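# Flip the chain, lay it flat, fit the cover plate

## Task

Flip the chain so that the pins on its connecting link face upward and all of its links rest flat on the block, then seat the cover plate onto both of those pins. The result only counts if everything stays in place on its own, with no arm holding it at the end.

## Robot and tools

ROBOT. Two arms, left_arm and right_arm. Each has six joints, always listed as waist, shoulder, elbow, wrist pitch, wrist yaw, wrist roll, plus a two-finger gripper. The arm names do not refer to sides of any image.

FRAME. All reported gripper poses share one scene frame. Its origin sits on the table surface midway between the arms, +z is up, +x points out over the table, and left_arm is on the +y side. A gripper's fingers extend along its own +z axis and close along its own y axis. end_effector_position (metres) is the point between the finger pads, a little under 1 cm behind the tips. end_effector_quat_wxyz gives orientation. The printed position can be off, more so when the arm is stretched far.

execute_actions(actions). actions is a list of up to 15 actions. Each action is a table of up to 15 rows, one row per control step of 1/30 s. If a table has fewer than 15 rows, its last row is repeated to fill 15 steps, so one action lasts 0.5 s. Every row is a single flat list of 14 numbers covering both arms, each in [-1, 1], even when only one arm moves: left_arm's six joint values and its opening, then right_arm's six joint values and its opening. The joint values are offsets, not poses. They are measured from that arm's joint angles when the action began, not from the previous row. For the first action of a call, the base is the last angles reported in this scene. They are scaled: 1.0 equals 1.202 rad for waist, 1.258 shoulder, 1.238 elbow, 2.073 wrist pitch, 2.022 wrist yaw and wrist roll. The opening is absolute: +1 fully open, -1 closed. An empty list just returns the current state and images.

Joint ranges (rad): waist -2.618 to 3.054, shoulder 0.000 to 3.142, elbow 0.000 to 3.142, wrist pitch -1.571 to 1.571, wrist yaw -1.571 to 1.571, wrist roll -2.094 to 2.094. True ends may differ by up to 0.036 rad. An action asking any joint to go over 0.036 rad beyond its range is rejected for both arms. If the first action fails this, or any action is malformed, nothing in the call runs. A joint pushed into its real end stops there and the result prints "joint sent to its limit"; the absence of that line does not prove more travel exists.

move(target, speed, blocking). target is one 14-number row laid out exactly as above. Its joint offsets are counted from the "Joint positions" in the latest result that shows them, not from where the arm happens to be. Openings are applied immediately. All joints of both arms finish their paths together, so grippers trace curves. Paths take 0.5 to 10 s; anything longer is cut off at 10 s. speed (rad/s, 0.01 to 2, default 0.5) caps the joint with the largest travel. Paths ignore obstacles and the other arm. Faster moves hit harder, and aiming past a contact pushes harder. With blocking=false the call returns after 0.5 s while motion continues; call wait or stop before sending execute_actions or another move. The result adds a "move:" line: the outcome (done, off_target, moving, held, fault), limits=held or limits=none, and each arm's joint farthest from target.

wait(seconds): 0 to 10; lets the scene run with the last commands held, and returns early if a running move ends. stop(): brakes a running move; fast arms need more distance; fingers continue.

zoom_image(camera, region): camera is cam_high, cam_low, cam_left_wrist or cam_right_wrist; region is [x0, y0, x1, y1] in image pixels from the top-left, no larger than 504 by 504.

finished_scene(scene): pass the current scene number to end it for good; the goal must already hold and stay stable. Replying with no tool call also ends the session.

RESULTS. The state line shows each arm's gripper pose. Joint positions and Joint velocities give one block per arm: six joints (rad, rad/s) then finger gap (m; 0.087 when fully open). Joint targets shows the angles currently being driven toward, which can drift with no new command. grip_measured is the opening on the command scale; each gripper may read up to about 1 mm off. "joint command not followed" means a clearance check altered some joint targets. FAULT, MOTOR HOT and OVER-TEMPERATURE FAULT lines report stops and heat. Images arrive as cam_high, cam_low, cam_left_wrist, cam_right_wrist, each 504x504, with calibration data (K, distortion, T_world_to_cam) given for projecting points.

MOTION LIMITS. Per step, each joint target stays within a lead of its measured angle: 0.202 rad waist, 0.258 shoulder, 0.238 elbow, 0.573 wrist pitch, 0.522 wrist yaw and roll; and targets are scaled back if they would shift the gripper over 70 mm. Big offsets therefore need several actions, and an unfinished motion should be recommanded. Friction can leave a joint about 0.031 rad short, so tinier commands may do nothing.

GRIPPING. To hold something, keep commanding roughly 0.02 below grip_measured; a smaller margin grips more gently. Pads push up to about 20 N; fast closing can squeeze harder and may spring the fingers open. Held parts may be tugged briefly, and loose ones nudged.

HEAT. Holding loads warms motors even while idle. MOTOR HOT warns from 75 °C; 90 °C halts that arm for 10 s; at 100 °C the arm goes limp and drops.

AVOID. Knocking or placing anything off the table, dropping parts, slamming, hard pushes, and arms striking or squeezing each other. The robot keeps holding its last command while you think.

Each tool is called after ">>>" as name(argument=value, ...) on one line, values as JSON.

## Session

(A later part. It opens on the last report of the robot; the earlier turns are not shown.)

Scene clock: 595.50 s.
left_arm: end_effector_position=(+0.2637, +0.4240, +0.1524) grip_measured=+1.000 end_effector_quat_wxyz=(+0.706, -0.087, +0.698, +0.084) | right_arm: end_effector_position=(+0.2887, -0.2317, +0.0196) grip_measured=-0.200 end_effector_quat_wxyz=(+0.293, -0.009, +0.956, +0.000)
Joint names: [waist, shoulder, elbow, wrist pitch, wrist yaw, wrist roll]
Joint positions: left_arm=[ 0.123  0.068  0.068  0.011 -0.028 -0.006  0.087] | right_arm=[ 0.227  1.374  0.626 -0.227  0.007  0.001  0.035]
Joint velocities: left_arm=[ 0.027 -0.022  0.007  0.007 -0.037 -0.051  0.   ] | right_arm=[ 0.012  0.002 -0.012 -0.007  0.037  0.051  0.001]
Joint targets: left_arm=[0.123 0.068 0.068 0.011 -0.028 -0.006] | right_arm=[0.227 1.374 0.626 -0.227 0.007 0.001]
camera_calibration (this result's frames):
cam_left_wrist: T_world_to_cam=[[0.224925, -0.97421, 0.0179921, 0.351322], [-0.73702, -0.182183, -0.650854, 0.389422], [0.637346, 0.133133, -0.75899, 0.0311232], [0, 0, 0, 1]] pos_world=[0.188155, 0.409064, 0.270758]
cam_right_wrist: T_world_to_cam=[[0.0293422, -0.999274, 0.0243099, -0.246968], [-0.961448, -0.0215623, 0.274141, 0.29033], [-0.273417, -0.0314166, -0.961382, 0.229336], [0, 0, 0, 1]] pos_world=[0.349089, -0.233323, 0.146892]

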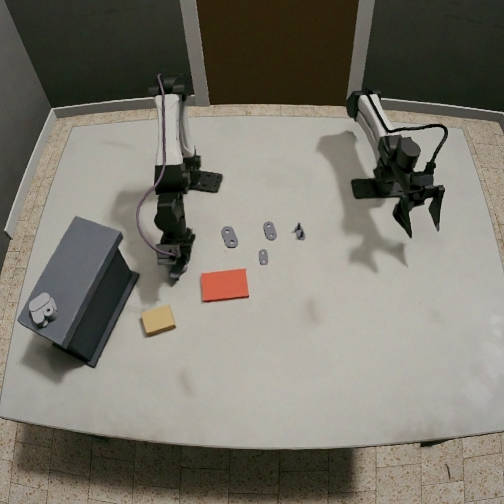

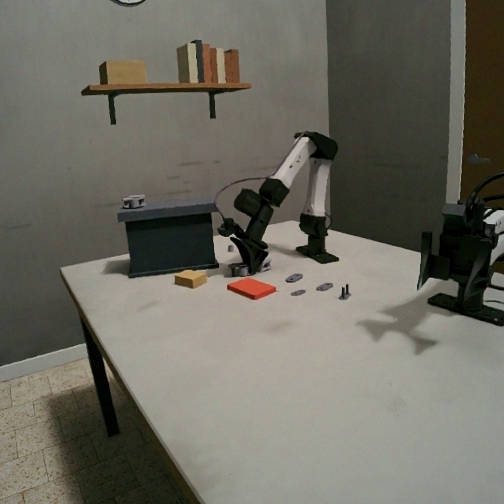

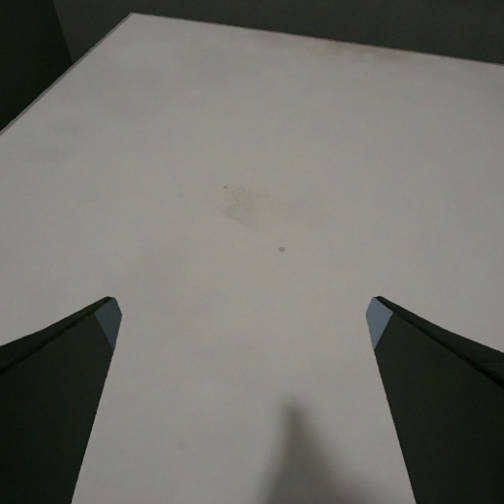

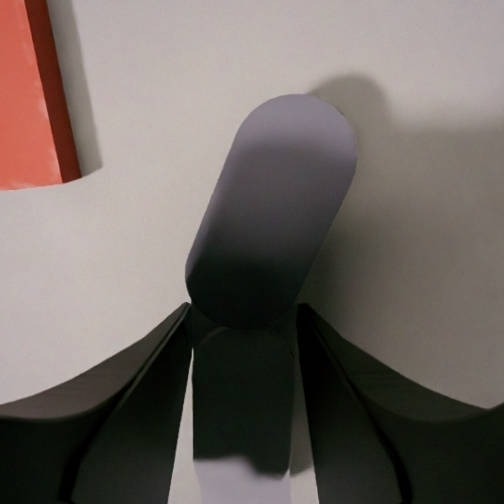

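>>> move(target=[0,0,0,0,0,0,1, 0,-0.235,-0.42,0.34,0,0,-0.2], speed=0.3)

Scene clock: 604.00 s.
left_arm: end_effector_position=(+0.2637, +0.4240, +0.1524) grip_measured=+1.000 end_effector_quat_wxyz=(+0.706, -0.087, +0.698, +0.084) | right_arm: end_effector_position=(+0.2805, -0.2319, +0.0236) grip_measured=-0.200 end_effector_quat_wxyz=(+0.510, -0.007, +0.860, +0.003)
Joint names: [waist, shoulder, elbow, wrist pitch, wrist yaw, wrist roll]
Joint positions: left_arm=[ 0.123  0.068  0.068  0.011 -0.028 -0.006  0.087] | right_arm=[0.227 1.096 0.125 0.471 0.007 0.001 0.035]
Joint velocities: left_arm=[-0.022  0.007 -0.002 -0.022 -0.007 -0.022  0.   ] | right_arm=[ 0.007  0.017 -0.002  0.007  0.037 -0.051 -0.   ]
Joint targets: left_arm=[0.123 0.068 0.068 0.011 -0.028 -0.006] | right_arm=[0.227 1.079 0.106 0.478 0.007 0.001]
move: done; limits=none; left_arm: farthest joint: the waist, 0.000 radians from its target (0.000 radians at the start); right_arm: farthest joint: the elbow, 0.019 radians from its target (0.520 radians at the start)
camera_calibration (this result's frames):
cam_left_wrist: T_world_to_cam=[[0.224925, -0.97421, 0.0179921, 0.351322], [-0.73702, -0.182183, -0.650854, 0.389422], [0.637346, 0.133133, -0.75899, 0.0311232], [0, 0, 0, 1]] pos_world=[0.188155, 0.409064, 0.270758]
cam_right_wrist: T_world_to_cam=[[0.0174199, -0.999538, 0.0249197, -0.243737], [-0.98029, -0.0219794, -0.196339, 0.297707], [0.196796, -0.0210083, -0.980219, 0.101897], [0, 0, 0, 1]] pos_world=[0.276032, -0.23494, 0.164407]

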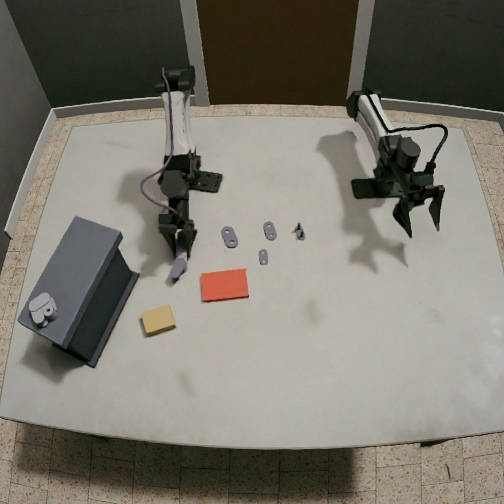

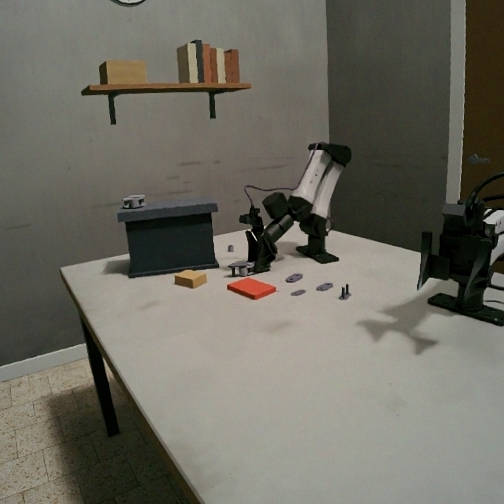

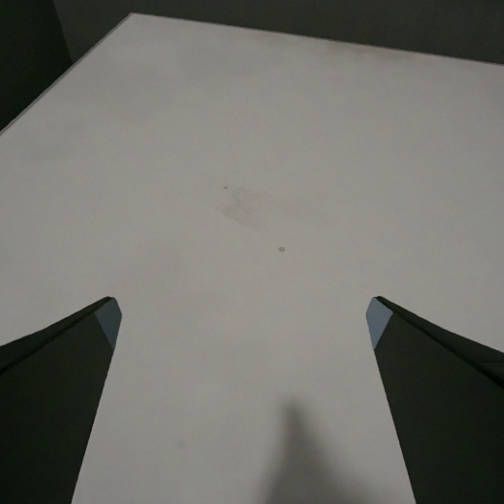

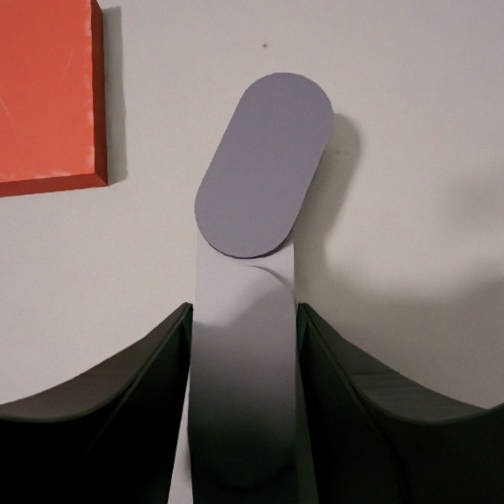

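>>> execute_actions(actions=[[[0,0,0,0,0,0,1,0,0,0,0,0,0,-0.26],[0,0,0,0,0,0,1,0,0,0,0,0,0,-0.3],[0,0,0,0,0,0,1,0,0,0,0,0,0,-0.34],[0,0,0,0,0,0,1,0,0,0,0,0,0,-0.38],[0,0,0,0,0,0,1,0,0,0,0,0,0,-0.42],[0,0,0,0,0,0,1,0,0,0,0,0,0,-0.46]]])

>>> move(target=[0,0,0,0,0,0,1, 0,0,0.15,-0.045,0,0,-0.46], speed=0.1)

Scene clock: 608.10 s.
left_arm: end_effector_position=(+0.2637, +0.4240, +0.1524) grip_measured=+1.000 end_effector_quat_wxyz=(+0.706, -0.087, +0.698, +0.084) | right_arm: end_effector_position=(+0.2806, -0.2319, +0.0237) grip_measured=-0.362 end_effector_quat_wxyz=(+0.510, -0.007, +0.860, +0.003)
Joint names: [waist, shoulder, elbow, wrist pitch, wrist yaw, wrist roll]
Joint positions: left_arm=[ 0.123  0.068  0.068  0.011 -0.028 -0.006  0.087] | right_arm=[0.227 1.096 0.125 0.471 0.007 0.001 0.028]
Joint velocities: left_arm=[-0.007 -0.002  0.007  0.007 -0.095  0.022  0.   ] | right_arm=[-0.012 -0.002 -0.002 -0.051  0.022  0.022 -0.001]
Joint targets: left_arm=[0.123 0.068 0.068 0.011 -0.028 -0.006] | right_arm=[0.227 1.096 0.125 0.471 0.007 0.001]
camera_calibration (this result's frames):
cam_left_wrist: T_world_to_cam=[[0.224925, -0.97421, 0.0179921, 0.351322], [-0.73702, -0.182183, -0.650854, 0.389422], [0.637346, 0.133133, -0.75899, 0.0311232], [0, 0, 0, 1]] pos_world=[0.188155, 0.409064, 0.270758]
cam_right_wrist: T_world_to_cam=[[0.0174104, -0.999538, 0.0249179, -0.243736], [-0.980215, -0.0219777, -0.196713, 0.297769], [0.197169, -0.021, -0.980144, 0.101855], [0, 0, 0, 1]] pos_world=[0.276038, -0.23494, 0.164481]

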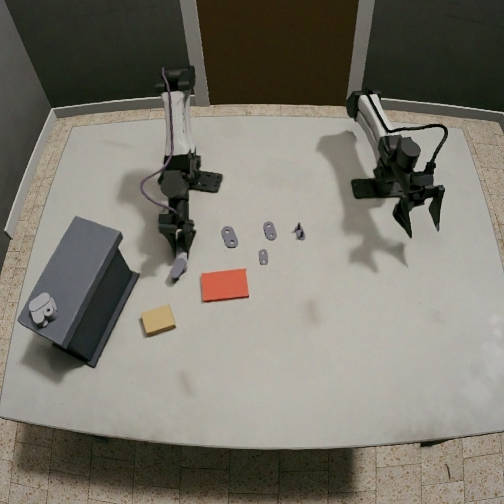

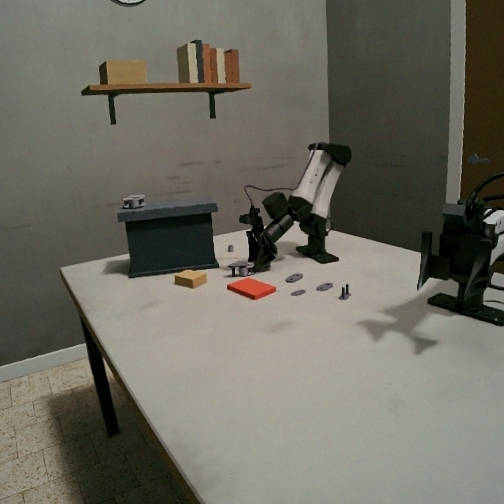

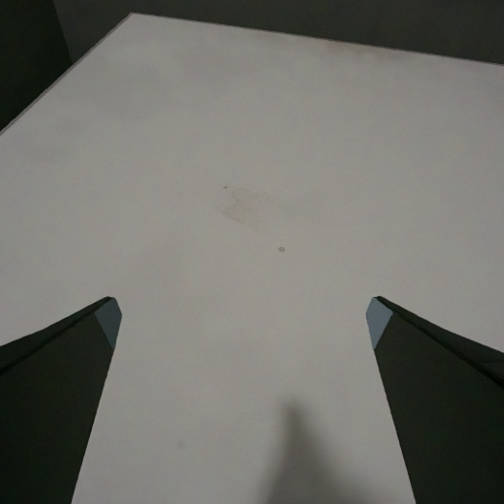

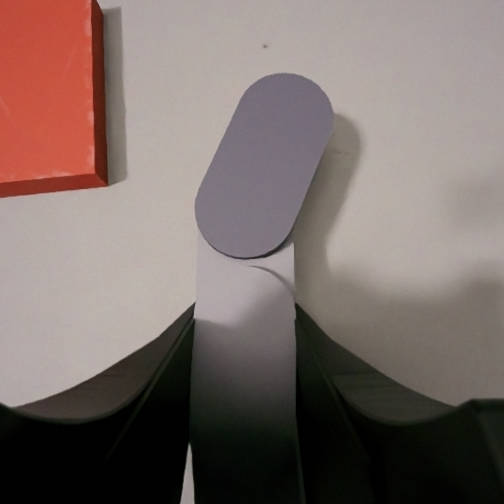

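Scene clock: 610.27 s.
left_arm: end_effector_position=(+0.2637, +0.4240, +0.1524) grip_measured=+1.000 end_effector_quat_wxyz=(+0.706, -0.087, +0.698, +0.084) | right_arm: end_effector_position=(+0.3173, -0.2315, +0.0730) grip_measured=-0.460 end_effector_quat_wxyz=(+0.543, -0.007, +0.840, +0.003)
Joint names: [waist, shoulder, elbow, wrist pitch, wrist yaw, wrist roll]
Joint positions: left_arm=[ 0.123  0.068  0.068  0.011 -0.028 -0.006  0.087] | right_arm=[0.227 1.096 0.292 0.38  0.009 0.001 0.024]
Joint velocities: left_arm=[-0.012  0.002 -0.012  0.037 -0.095 -0.007  0.   ] | right_arm=[ 0.002  0.002  0.012 -0.022  0.022 -0.022 -0.001]
Joint targets: left_arm=[0.123 0.068 0.068 0.011 -0.028 -0.006] | right_arm=[0.227 1.096 0.310 0.378 0.007 0.001]
move: done; limits=none; left_arm: farthest joint: the waist, 0.000 radians from its target (0.000 radians at the start); right_arm: farthest joint: the elbow, 0.018 radians from its target (0.186 radians at the start)
camera_calibration (this result's frames):
cam_left_wrist: T_world_to_cam=[[0.224925, -0.97421, 0.0179921, 0.351322], [-0.73702, -0.182183, -0.650854, 0.389422], [0.637346, 0.133133, -0.75899, 0.0311232], [0, 0, 0, 1]] pos_world=[0.188155, 0.409064, 0.270758]
cam_right_wrist: T_world_to_cam=[[0.0139437, -0.999575, 0.0256179, -0.244101], [-0.9624, -0.0203672, -0.27087, 0.343641], [0.271276, -0.0208778, -0.962275, 0.118125], [0, 0, 0, 1]] pos_world=[0.302079, -0.234532, 0.213004]

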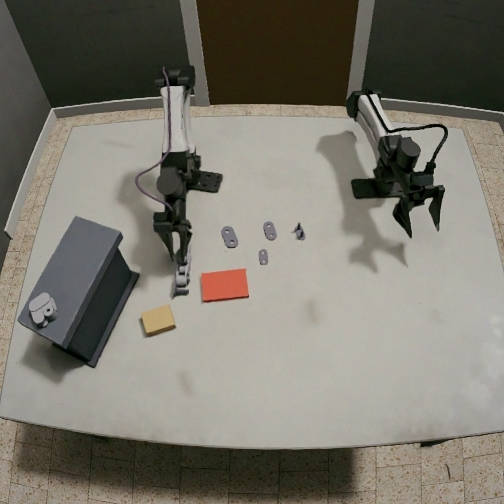

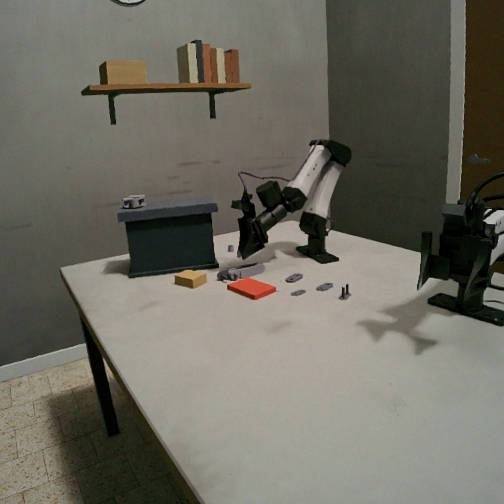

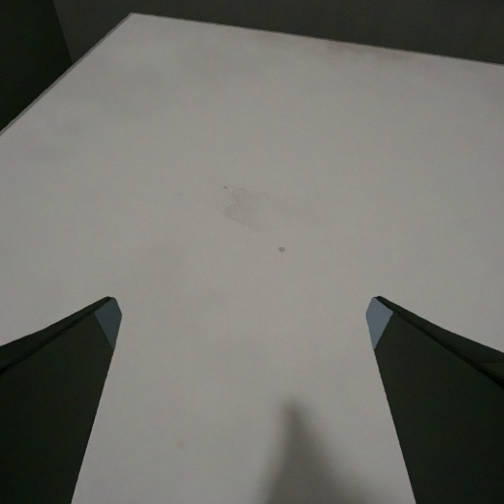

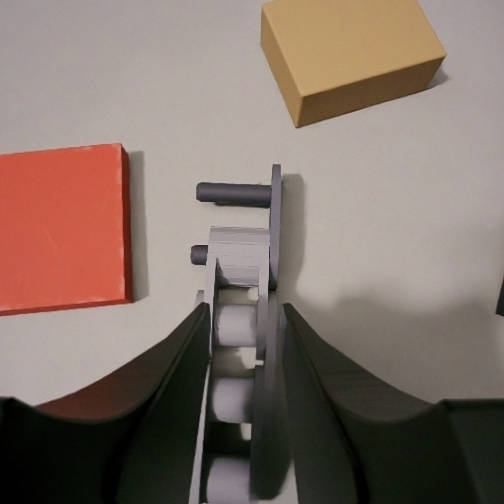

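>>> move(target=[0,0,0,0,0,0,1, 0.015,0.422,-0.066,0.296,0,0,0.2], speed=0.3)

Scene clock: 621.47 s.
left_arm: end_effector_position=(+0.2637, +0.4240, +0.1524) grip_measured=+1.000 end_effector_quat_wxyz=(+0.706, -0.087, +0.698, +0.084) | right_arm: end_effector_position=(+0.3455, -0.2283, +0.0153) grip_measured=+0.200 end_effector_quat_wxyz=(+0.557, -0.009, +0.830, +0.005)
Joint names: [waist, shoulder, elbow, wrist pitch, wrist yaw, wrist roll]
Joint positions: left_arm=[ 0.123  0.068  0.068  0.011 -0.028 -0.006  0.087] | right_arm=[0.234 1.608 0.231 0.988 0.009 0.001 0.052]
Joint velocities: left_arm=[-0.027  0.002 -0.002  0.007  0.037 -0.037  0.   ] | right_arm=[-0.012 -0.007 -0.002  0.007 -0.081  0.066 -0.002]
Joint targets: left_arm=[0.123 0.068 0.068 0.011 -0.028 -0.006] | right_arm=[0.245 1.627 0.210 0.993 0.009 0.001]
move: off_target (right_arm); limits=none; left_arm: farthest joint: the waist, 0.000 radians from its target (0.000 radians at the start); right_arm: farthest joint: the elbow, 0.021 radians from its target (0.082 radians at the start)
camera_calibration (this result's frames):
cam_left_wrist: T_world_to_cam=[[0.224925, -0.97421, 0.0179921, 0.351322], [-0.73702, -0.182183, -0.650854, 0.389422], [0.637346, 0.133133, -0.75899, 0.0311232], [0, 0, 0, 1]] pos_world=[0.188155, 0.409064, 0.270758]
cam_right_wrist: T_world_to_cam=[[0.0202947, -0.999473, 0.0253151, -0.242017], [-0.952135, -0.0270455, -0.30448, 0.350627], [0.305004, -0.0179241, -0.952182, 0.043964], [0, 0, 0, 1]] pos_world=[0.325347, -0.231618, 0.154747]

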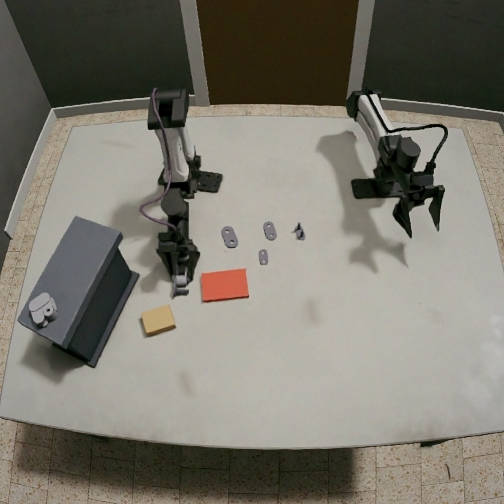

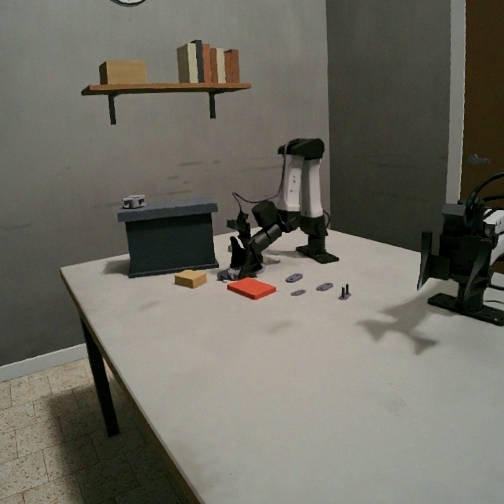

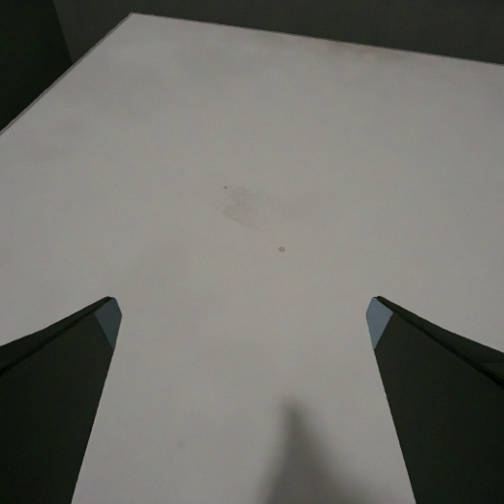

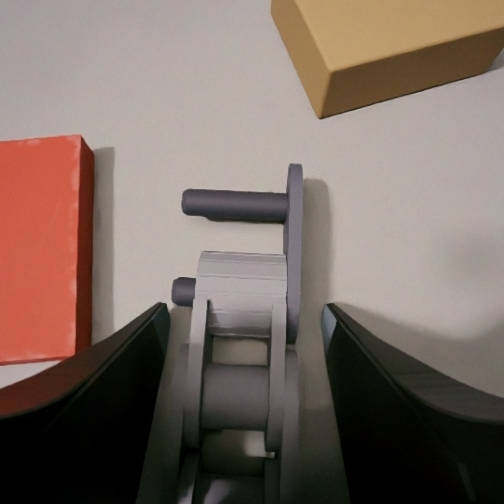

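>>> move(target=[0,0,0,0,0,0,1, 0,-0.105,-0.096,-0.018,0,0,0.1], speed=0.2)

>>> execute_actions(actions=[[[0,0,0,0,0,0,1,0,0,0,0,0,0,0.04],[0,0,0,0,0,0,1,0,0,0,0,0,0,-0.02],[0,0,0,0,0,0,1,0,0,0,0,0,0,-0.08],[0,0,0,0,0,0,1,0,0,0,0,0,0,-0.12],[0,0,0,0,0,0,1,0,0,0,0,0,0,-0.16],[0,0,0,0,0,0,1,0,0,0,0,0,0,-0.2],[0,0,0,0,0,0,1,0,0,0,0,0,0,-0.24],[0,0,0,0,0,0,1,0,0,0,0,0,0,-0.28],[0,0,0,0,0,0,1,0,0,0,0,0,0,-0.32]]])

Scene clock: 632.80 s.
left_arm: end_effector_position=(+0.2637, +0.4240, +0.1524) grip_measured=+1.000 end_effector_quat_wxyz=(+0.706, -0.087, +0.698, +0.084) | right_arm: end_effector_position=(+0.3179, -0.2291, +0.0152) grip_measured=+0.100 end_effector_quat_wxyz=(+0.555, -0.009, +0.832, +0.005)
Joint names: [waist, shoulder, elbow, wrist pitch, wrist yaw, wrist roll]
Joint positions: left_arm=[ 0.123  0.068  0.068  0.011 -0.028 -0.006  0.087] | right_arm=[0.234 1.493 0.132 0.967 0.009 0.001 0.048]
Joint velocities: left_arm=[-0.002  0.007  0.012 -0.022 -0.022 -0.022  0.   ] | right_arm=[-0.002 -0.002  0.002  0.022  0.081  0.007  0.   ]
Joint targets: left_arm=[0.123 0.068 0.068 0.011 -0.028 -0.006] | right_arm=[0.234 1.476 0.112 0.951 0.009 0.001]
move: done; limits=none; left_arm: farthest joint: the waist, 0.000 radians from its target (0.000 radians at the start); right_arm: farthest joint: the elbow, 0.019 radians from its target (0.119 radians at the start)
camera_calibration (this result's frames):
cam_left_wrist: T_world_to_cam=[[0.224925, -0.97421, 0.0179921, 0.351322], [-0.73702, -0.182183, -0.650854, 0.389422], [0.637346, 0.133133, -0.75899, 0.0311232], [0, 0, 0, 1]] pos_world=[0.188155, 0.409064, 0.270758]
cam_right_wrist: T_world_to_cam=[[0.0204397, -0.999469, 0.0253666, -0.242309], [-0.953861, -0.0270962, -0.299024, 0.324754], [0.299553, -0.0180843, -0.953908, 0.0539352], [0, 0, 0, 1]] pos_world=[0.298566, -0.232405, 0.154705]

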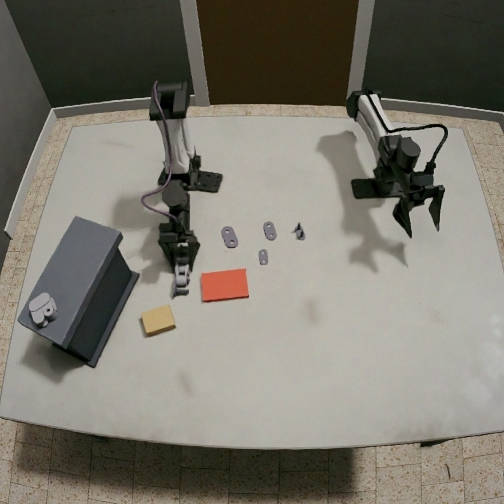

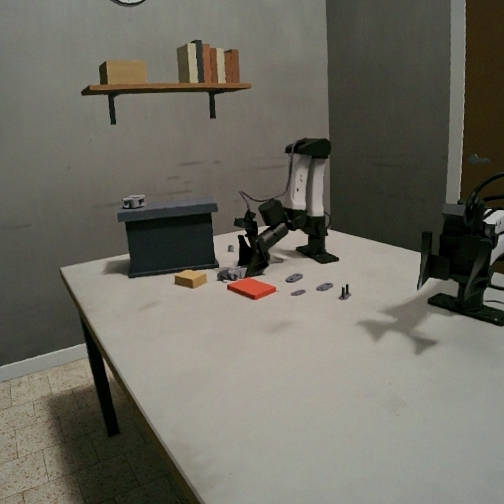

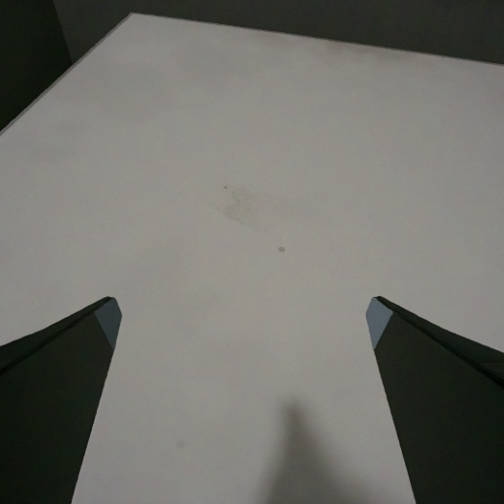

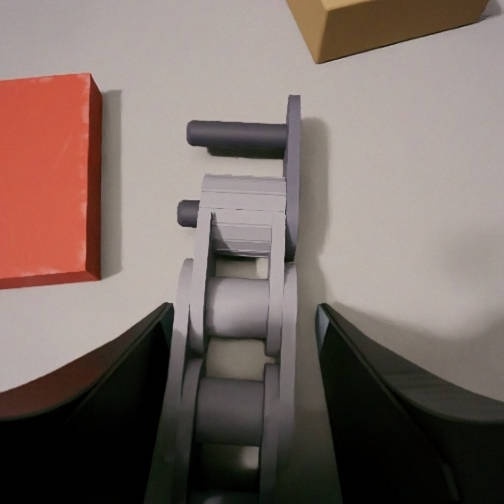

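Scene clock: 633.30 s.
left_arm: end_effector_position=(+0.2637, +0.4240, +0.1524) grip_measured=+1.000 end_effector_quat_wxyz=(+0.706, -0.087, +0.698, +0.084) | right_arm: end_effector_position=(+0.3179, -0.2287, +0.0152) grip_measured=-0.230 end_effector_quat_wxyz=(+0.555, -0.010, +0.832, +0.006)
Joint names: [waist, shoulder, elbow, wrist pitch, wrist yaw, wrist roll]
Joint positions: left_arm=[ 0.123  0.068  0.068  0.011 -0.028 -0.006  0.087] | right_arm=[0.234 1.493 0.132 0.967 0.007 0.002 0.034]
Joint velocities: left_arm=[-0.007 -0.032  0.017 -0.037 -0.081 -0.066  0.   ] | right_arm=[ 0.007 -0.002 -0.002  0.007  0.037 -0.066  0.   ]
Joint targets: left_arm=[0.123 0.068 0.068 0.011 -0.028 -0.006] | right_arm=[0.234 1.493 0.132 0.967 0.009 0.001]
camera_calibration (this result's frames):
cam_left_wrist: T_world_to_cam=[[0.224925, -0.97421, 0.0179921, 0.351322], [-0.73702, -0.182183, -0.650854, 0.389422], [0.637346, 0.133133, -0.75899, 0.0311232], [0, 0, 0, 1]] pos_world=[0.188155, 0.409064, 0.270758]
cam_right_wrist: T_world_to_cam=[[0.0222596, -0.999469, 0.0237831, -0.24243], [-0.953822, -0.0283586, -0.29903, 0.324455], [0.299545, -0.0160286, -0.953947, 0.0544179], [0, 0, 0, 1]] pos_world=[0.298569, -0.232228, 0.154699]

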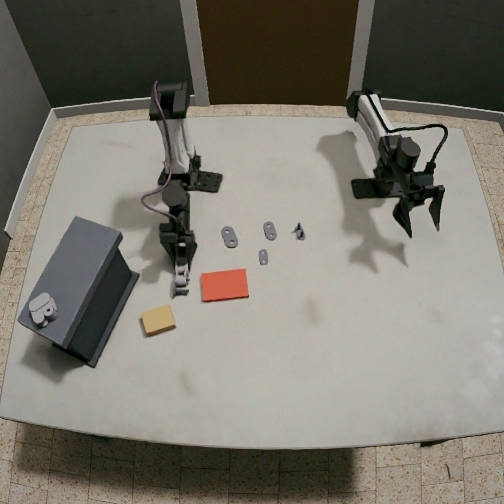

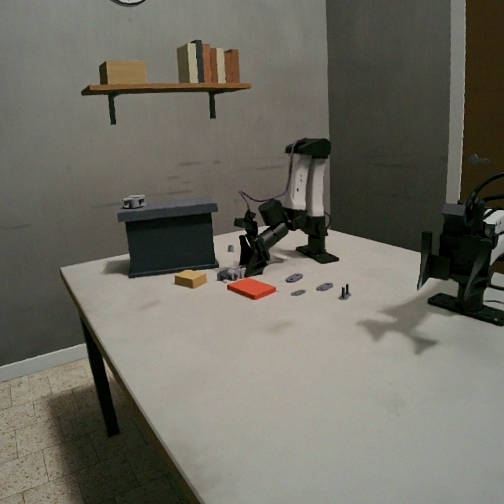

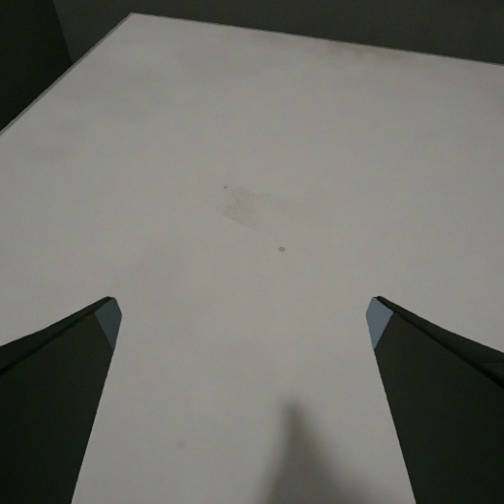

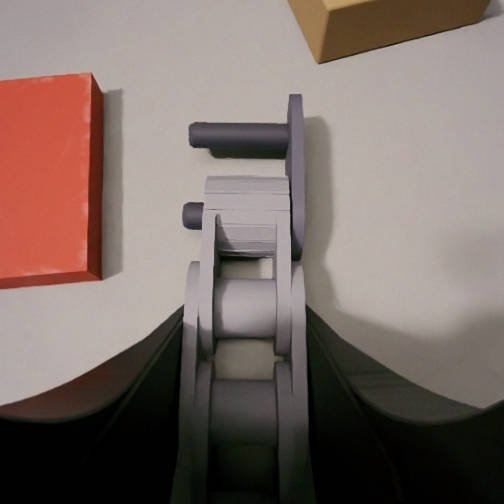

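>>> move(target=[0,0,0,0,0,0,1, 0,-0.07,0.57,-0.34,0,-0.08,-0.32], speed=0.25)

Scene clock: 641.00 s.
left_arm: end_effector_position=(+0.2637, +0.4240, +0.1524) grip_measured=+1.000 end_effector_quat_wxyz=(+0.706, -0.087, +0.698, +0.084) | right_arm: end_effector_position=(+0.4346, -0.2315, +0.1659) grip_measured=-0.320 end_effector_quat_wxyz=(+0.581, -0.073, +0.810, -0.039)
Joint names: [waist, shoulder, elbow, wrist pitch, wrist yaw, wrist roll]
Joint positions: left_arm=[ 0.123  0.068  0.068  0.011 -0.028 -0.006  0.087] | right_arm=[ 0.234  1.424  0.821  0.275  0.005 -0.155  0.03 ]
Joint velocities: left_arm=[-0.002 -0.007 -0.012  0.007  0.007  0.037  0.   ] | right_arm=[-0.002  0.012 -0.002 -0.037 -0.051  0.022  0.   ]
Joint targets: left_arm=[0.123 0.068 0.068 0.011 -0.028 -0.006] | right_arm=[0.234 1.405 0.837 0.262 0.007 -0.160]
move: done; limits=none; left_arm: farthest joint: the waist, 0.000 radians from its target (0.000 radians at the start); right_arm: farthest joint: the shoulder, 0.019 radians from its target (0.088 radians at the start)
camera_calibration (this result's frames):
cam_left_wrist: T_world_to_cam=[[0.224925, -0.97421, 0.0179921, 0.351322], [-0.73702, -0.182183, -0.650854, 0.389422], [0.637346, 0.133133, -0.75899, 0.0311232], [0, 0, 0, 1]] pos_world=[0.188155, 0.409064, 0.270758]
cam_right_wrist: T_world_to_cam=[[0.0715535, -0.982767, 0.170439, -0.293368], [-0.926493, -0.128779, -0.353591, 0.454691], [0.369446, -0.13261, -0.919741, 0.100091], [0, 0, 0, 1]] pos_world=[0.405282, -0.216485, 0.302834]

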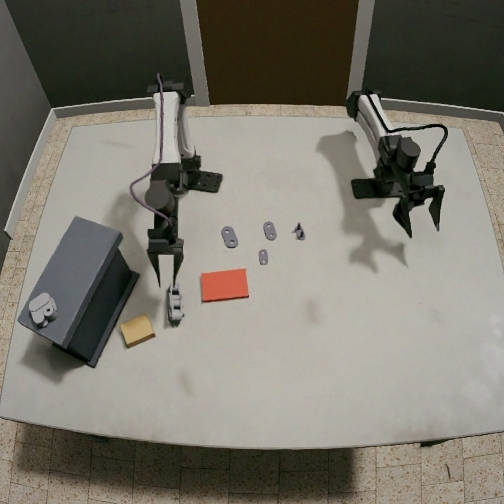

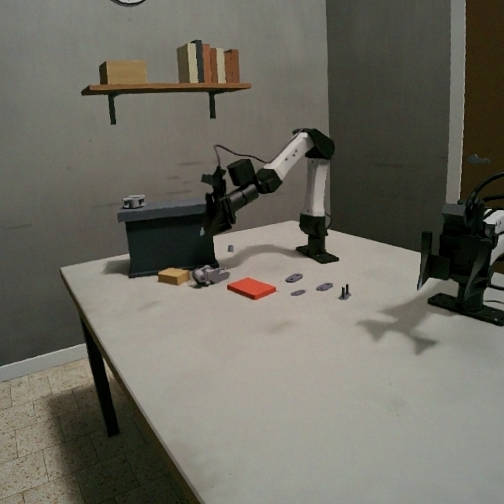

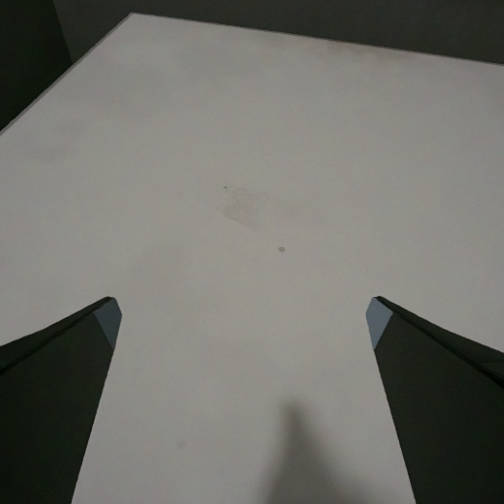

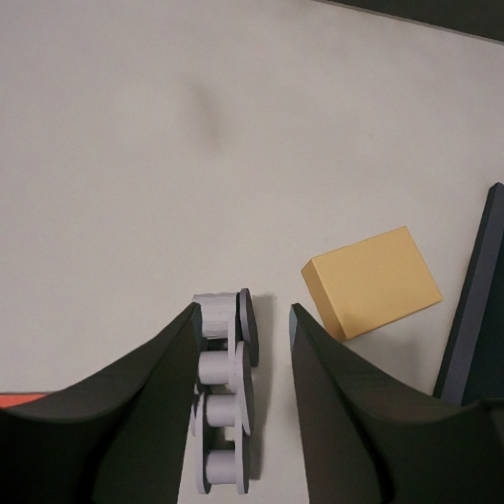

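>>> zoom_image(camera="cam_low", region=[170, 245, 250, 305])

>>> move(target=[0,0,0,0,0,0,1, -0.02,0.0,-0.12,0.04,0,0.08,0.3])

Region (170, 245, 250, 305) of cam_low's 504x504 image, scaled by 6.300, with more detail than that image has; it fills the top 378 rows of this view, and the rest is white.

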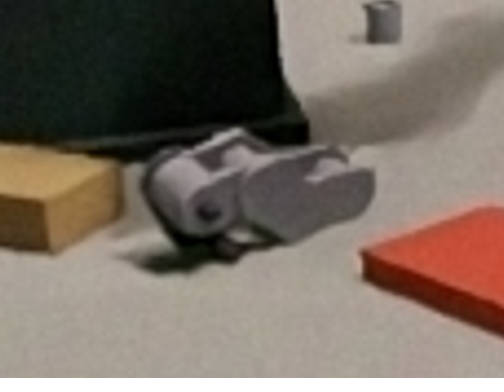

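Scene clock: 645.53 s.
left_arm: end_effector_position=(+0.2637, +0.4240, +0.1524) grip_measured=+1.000 end_effector_quat_wxyz=(+0.706, -0.087, +0.698, +0.084) | right_arm: end_effector_position=(+0.4131, -0.2322, +0.1221) grip_measured=+0.300 end_effector_quat_wxyz=(+0.558, -0.004, +0.830, +0.002)
Joint names: [waist, shoulder, elbow, wrist pitch, wrist yaw, wrist roll]
Joint positions: left_arm=[ 0.123  0.068  0.068  0.011 -0.028 -0.006  0.087] | right_arm=[0.218 1.424 0.687 0.351 0.005 0.001 0.057]
Joint velocities: left_arm=[-0.022 -0.012 -0.007 -0.022 -0.037 -0.007  0.   ] | right_arm=[ 0.002 -0.007  0.012  0.022  0.037 -0.051  0.   ]
Joint targets: left_arm=[0.123 0.068 0.068 0.011 -0.028 -0.006] | right_arm=[0.210 1.424 0.672 0.358 0.005 0.007]
move: done; limits=none; left_arm: farthest joint: the waist, 0.000 radians from its target (0.000 radians at the start); right_arm: farthest joint: the elbow, 0.015 radians from its target (0.148 radians at the start)
camera_calibration (this result's frames):
cam_left_wrist: T_world_to_cam=[[0.224925, -0.97421, 0.0179921, 0.351322], [-0.73702, -0.182183, -0.650854, 0.389422], [0.637346, 0.133133, -0.75899, 0.0311232], [0, 0, 0, 1]] pos_world=[0.188155, 0.409064, 0.270758]
cam_right_wrist: T_world_to_cam=[[0.00762048, -0.999691, 0.0236428, -0.244642], [-0.951473, -0.0145227, -0.307388, 0.450401], [0.307637, -0.020153, -0.95129, 0.123172], [0, 0, 0, 1]] pos_world=[0.392516, -0.235543, 0.261404]

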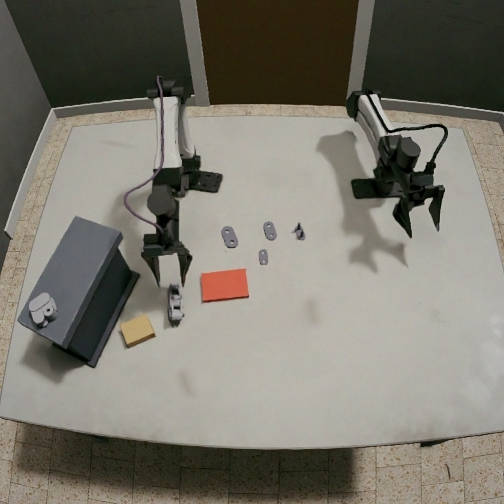

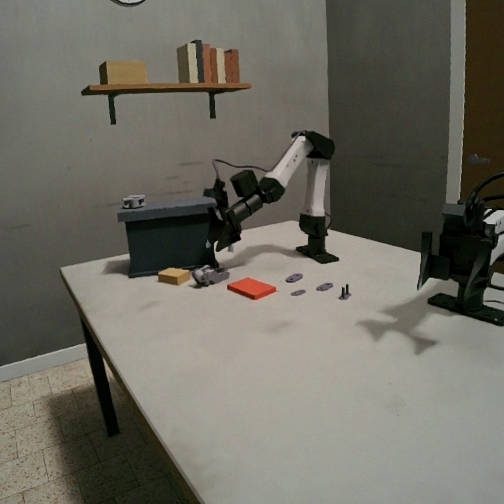

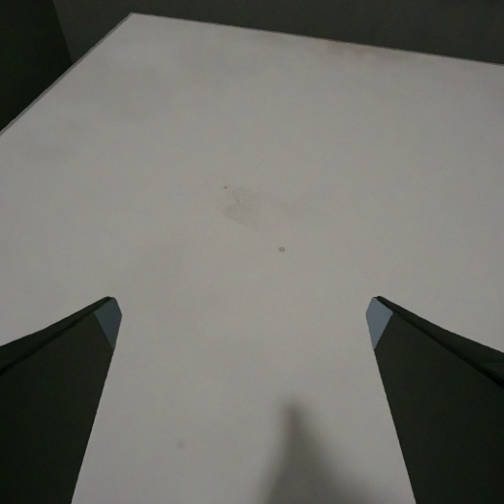

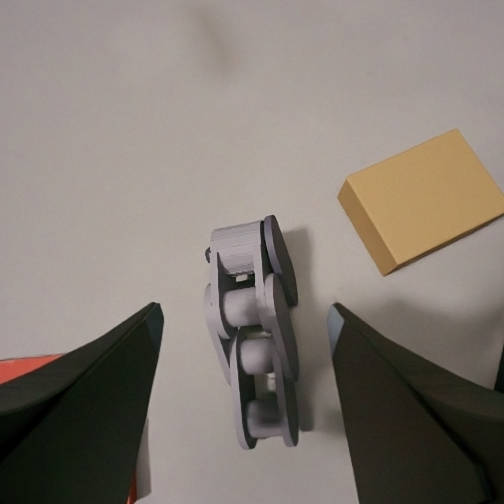

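>>> move(target=[0,0,0,0,0,0,1, -0.02,0.402,-0.16,0.368,0,0,0.3], speed=0.4)

Scene clock: 654.23 s.
left_arm: end_effector_position=(+0.2637, +0.4240, +0.1524) grip_measured=+1.000 end_effector_quat_wxyz=(+0.706, -0.087, +0.698, +0.084) | right_arm: end_effector_position=(+0.4294, -0.2380, +0.0181) grip_measured=+0.300 end_effector_quat_wxyz=(+0.595, +0.002, +0.804, -0.002)
Joint names: [waist, shoulder, elbow, wrist pitch, wrist yaw, wrist roll]
Joint positions: left_arm=[ 0.123  0.068  0.068  0.011 -0.028 -0.006  0.087] | right_arm=[0.205 1.911 0.509 1.106 0.005 0.002 0.057]
Joint velocities: left_arm=[ 0.017  0.007 -0.017 -0.007 -0.007 -0.051  0.   ] | right_arm=[ 0.002  0.002  0.007  0.037 -0.022 -0.007 -0.001]
Joint targets: left_arm=[0.123 0.068 0.068 0.011 -0.028 -0.006] | right_arm=[0.195 1.929 0.489 1.114 0.005 0.001]
move: done; limits=none; left_arm: farthest joint: the waist, 0.000 radians from its target (0.000 radians at the start); right_arm: farthest joint: the elbow, 0.020 radians from its target (0.198 radians at the start)
camera_calibration (this result's frames):
cam_left_wrist: T_world_to_cam=[[0.224925, -0.97421, 0.0179921, 0.351322], [-0.73702, -0.182183, -0.650854, 0.389422], [0.637346, 0.133133, -0.75899, 0.0311232], [0, 0, 0, 1]] pos_world=[0.188155, 0.409064, 0.270758]
cam_right_wrist: T_world_to_cam=[[-0.00830347, -0.999709, 0.0226388, -0.241187], [-0.920391, -0.00120962, -0.390997, 0.425196], [0.390911, -0.0240832, -0.920113, -0.018103], [0, 0, 0, 1]] pos_world=[0.396421, -0.241039, 0.155054]

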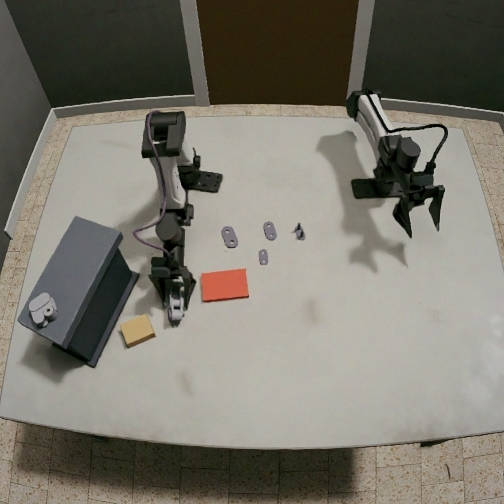

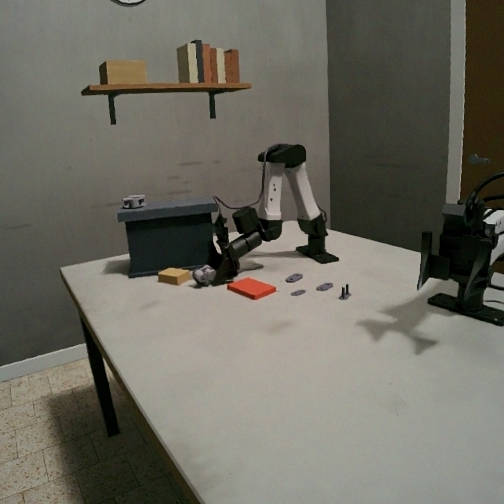

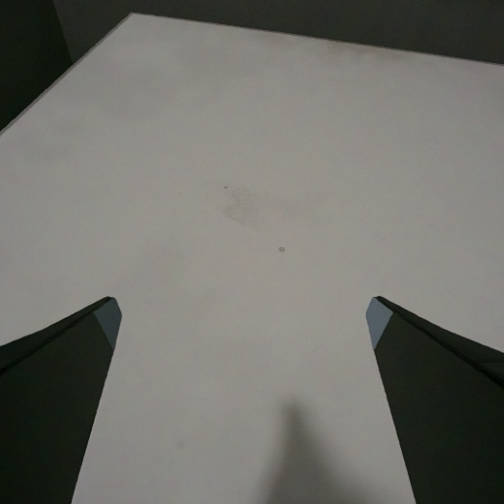

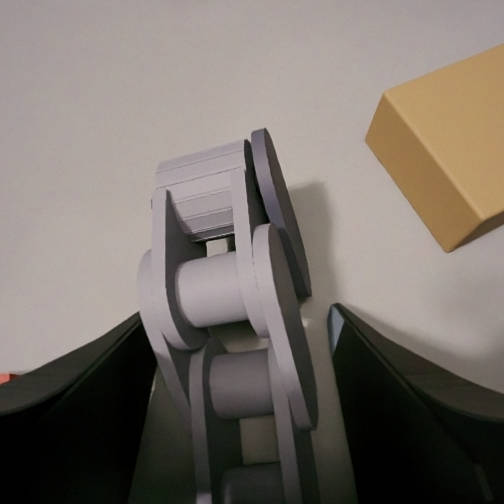

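>>> execute_actions(actions=[[[0,0,0,0,0,0,1,0,0,0.044,-0.026,0,0,0.3]],[[0,0,0,0,0,0,1,0,0,0,0,0,0,0.25],[0,0,0,0,0,0,1,0,0,0,0,0,0,0.2],[0,0,0,0,0,0,1,0,0,0,0,0,0,0.15],[0,0,0,0,0,0,1,0,0,0,0,0,0,0.1],[0,0,0,0,0,0,1,0,0,0,0,0,0,0.04],[0,0,0,0,0,0,1,0,0,0,0,0,0,-0.02],[0,0,0,0,0,0,1,0,0,0,0,0,0,-0.08],[0,0,0,0,0,0,1,0,0,0,0,0,0,-0.12],[0,0,0,0,0,0,1,0,0,0,0,0,0,-0.16],[0,0,0,0,0,0,1,0,0,0,0,0,0,-0.2],[0,0,0,0,0,0,1,0,0,0,0,0,0,-0.24],[0,0,0,0,0,0,1,0,0,0,0,0,0,-0.28],[0,0,0,0,0,0,1,0,0,0,0,0,0,-0.35]],[[0,0,0,0,0,0,1,0,0,0,0,0,0,-0.35]]])

Scene clock: 660.40 s.
left_arm: end_effector_position=(+0.2637, +0.4240, +0.1524) grip_measured=+1.000 end_effector_quat_wxyz=(+0.706, -0.087, +0.698, +0.084) | right_arm: end_effector_position=(+0.4380, -0.2380, +0.0217) grip_measured=-0.237 end_effector_quat_wxyz=(+0.594, +0.002, +0.804, -0.002)
Joint names: [waist, shoulder, elbow, wrist pitch, wrist yaw, wrist roll]
Joint positions: left_arm=[ 0.123  0.068  0.068  0.011 -0.028 -0.006  0.087] | right_arm=[0.205 1.911 0.547 1.066 0.006 0.001 0.033]
Joint velocities: left_arm=[-0.007 -0.017 -0.002  0.007 -0.037  0.022  0.   ] | right_arm=[ 0.002 -0.002 -0.012  0.007  0.022  0.022  0.001]
Joint targets: left_arm=[0.123 0.068 0.068 0.011 -0.028 -0.006] | right_arm=[0.205 1.911 0.547 1.066 0.006 0.001]
camera_calibration (this result's frames):
cam_left_wrist: T_world_to_cam=[[0.224925, -0.97421, 0.0179921, 0.351322], [-0.73702, -0.182183, -0.650854, 0.389422], [0.637346, 0.133133, -0.75899, 0.0311232], [0, 0, 0, 1]] pos_world=[0.188155, 0.409064, 0.270758]
cam_right_wrist: T_world_to_cam=[[-0.00851265, -0.999696, 0.0231312, -0.241196], [-0.921136, -0.00116261, -0.389239, 0.434843], [0.389147, -0.0246205, -0.920846, -0.0175053], [0, 0, 0, 1]] pos_world=[0.405308, -0.241048, 0.158717]

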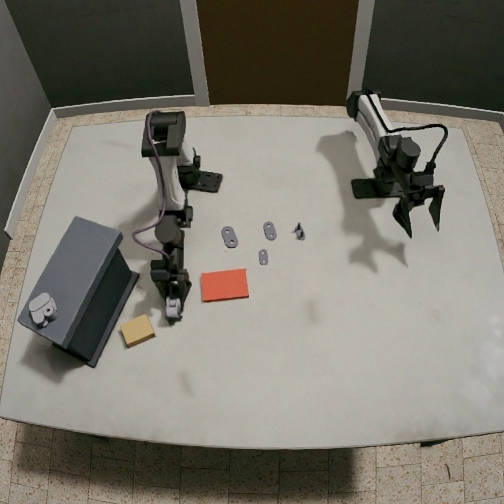

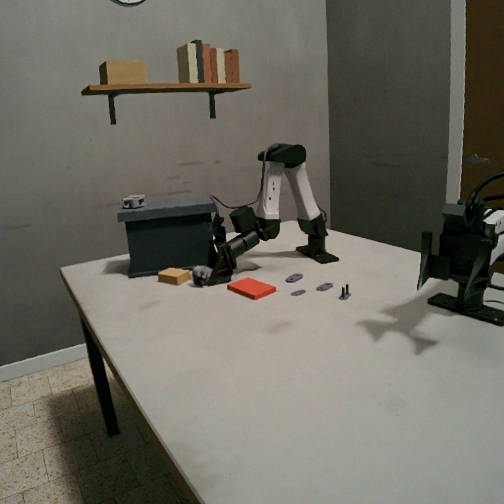

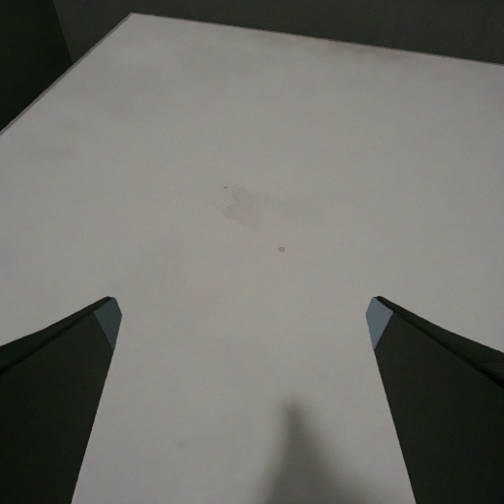

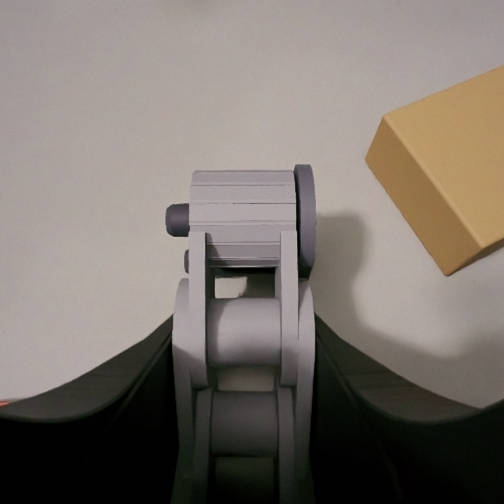

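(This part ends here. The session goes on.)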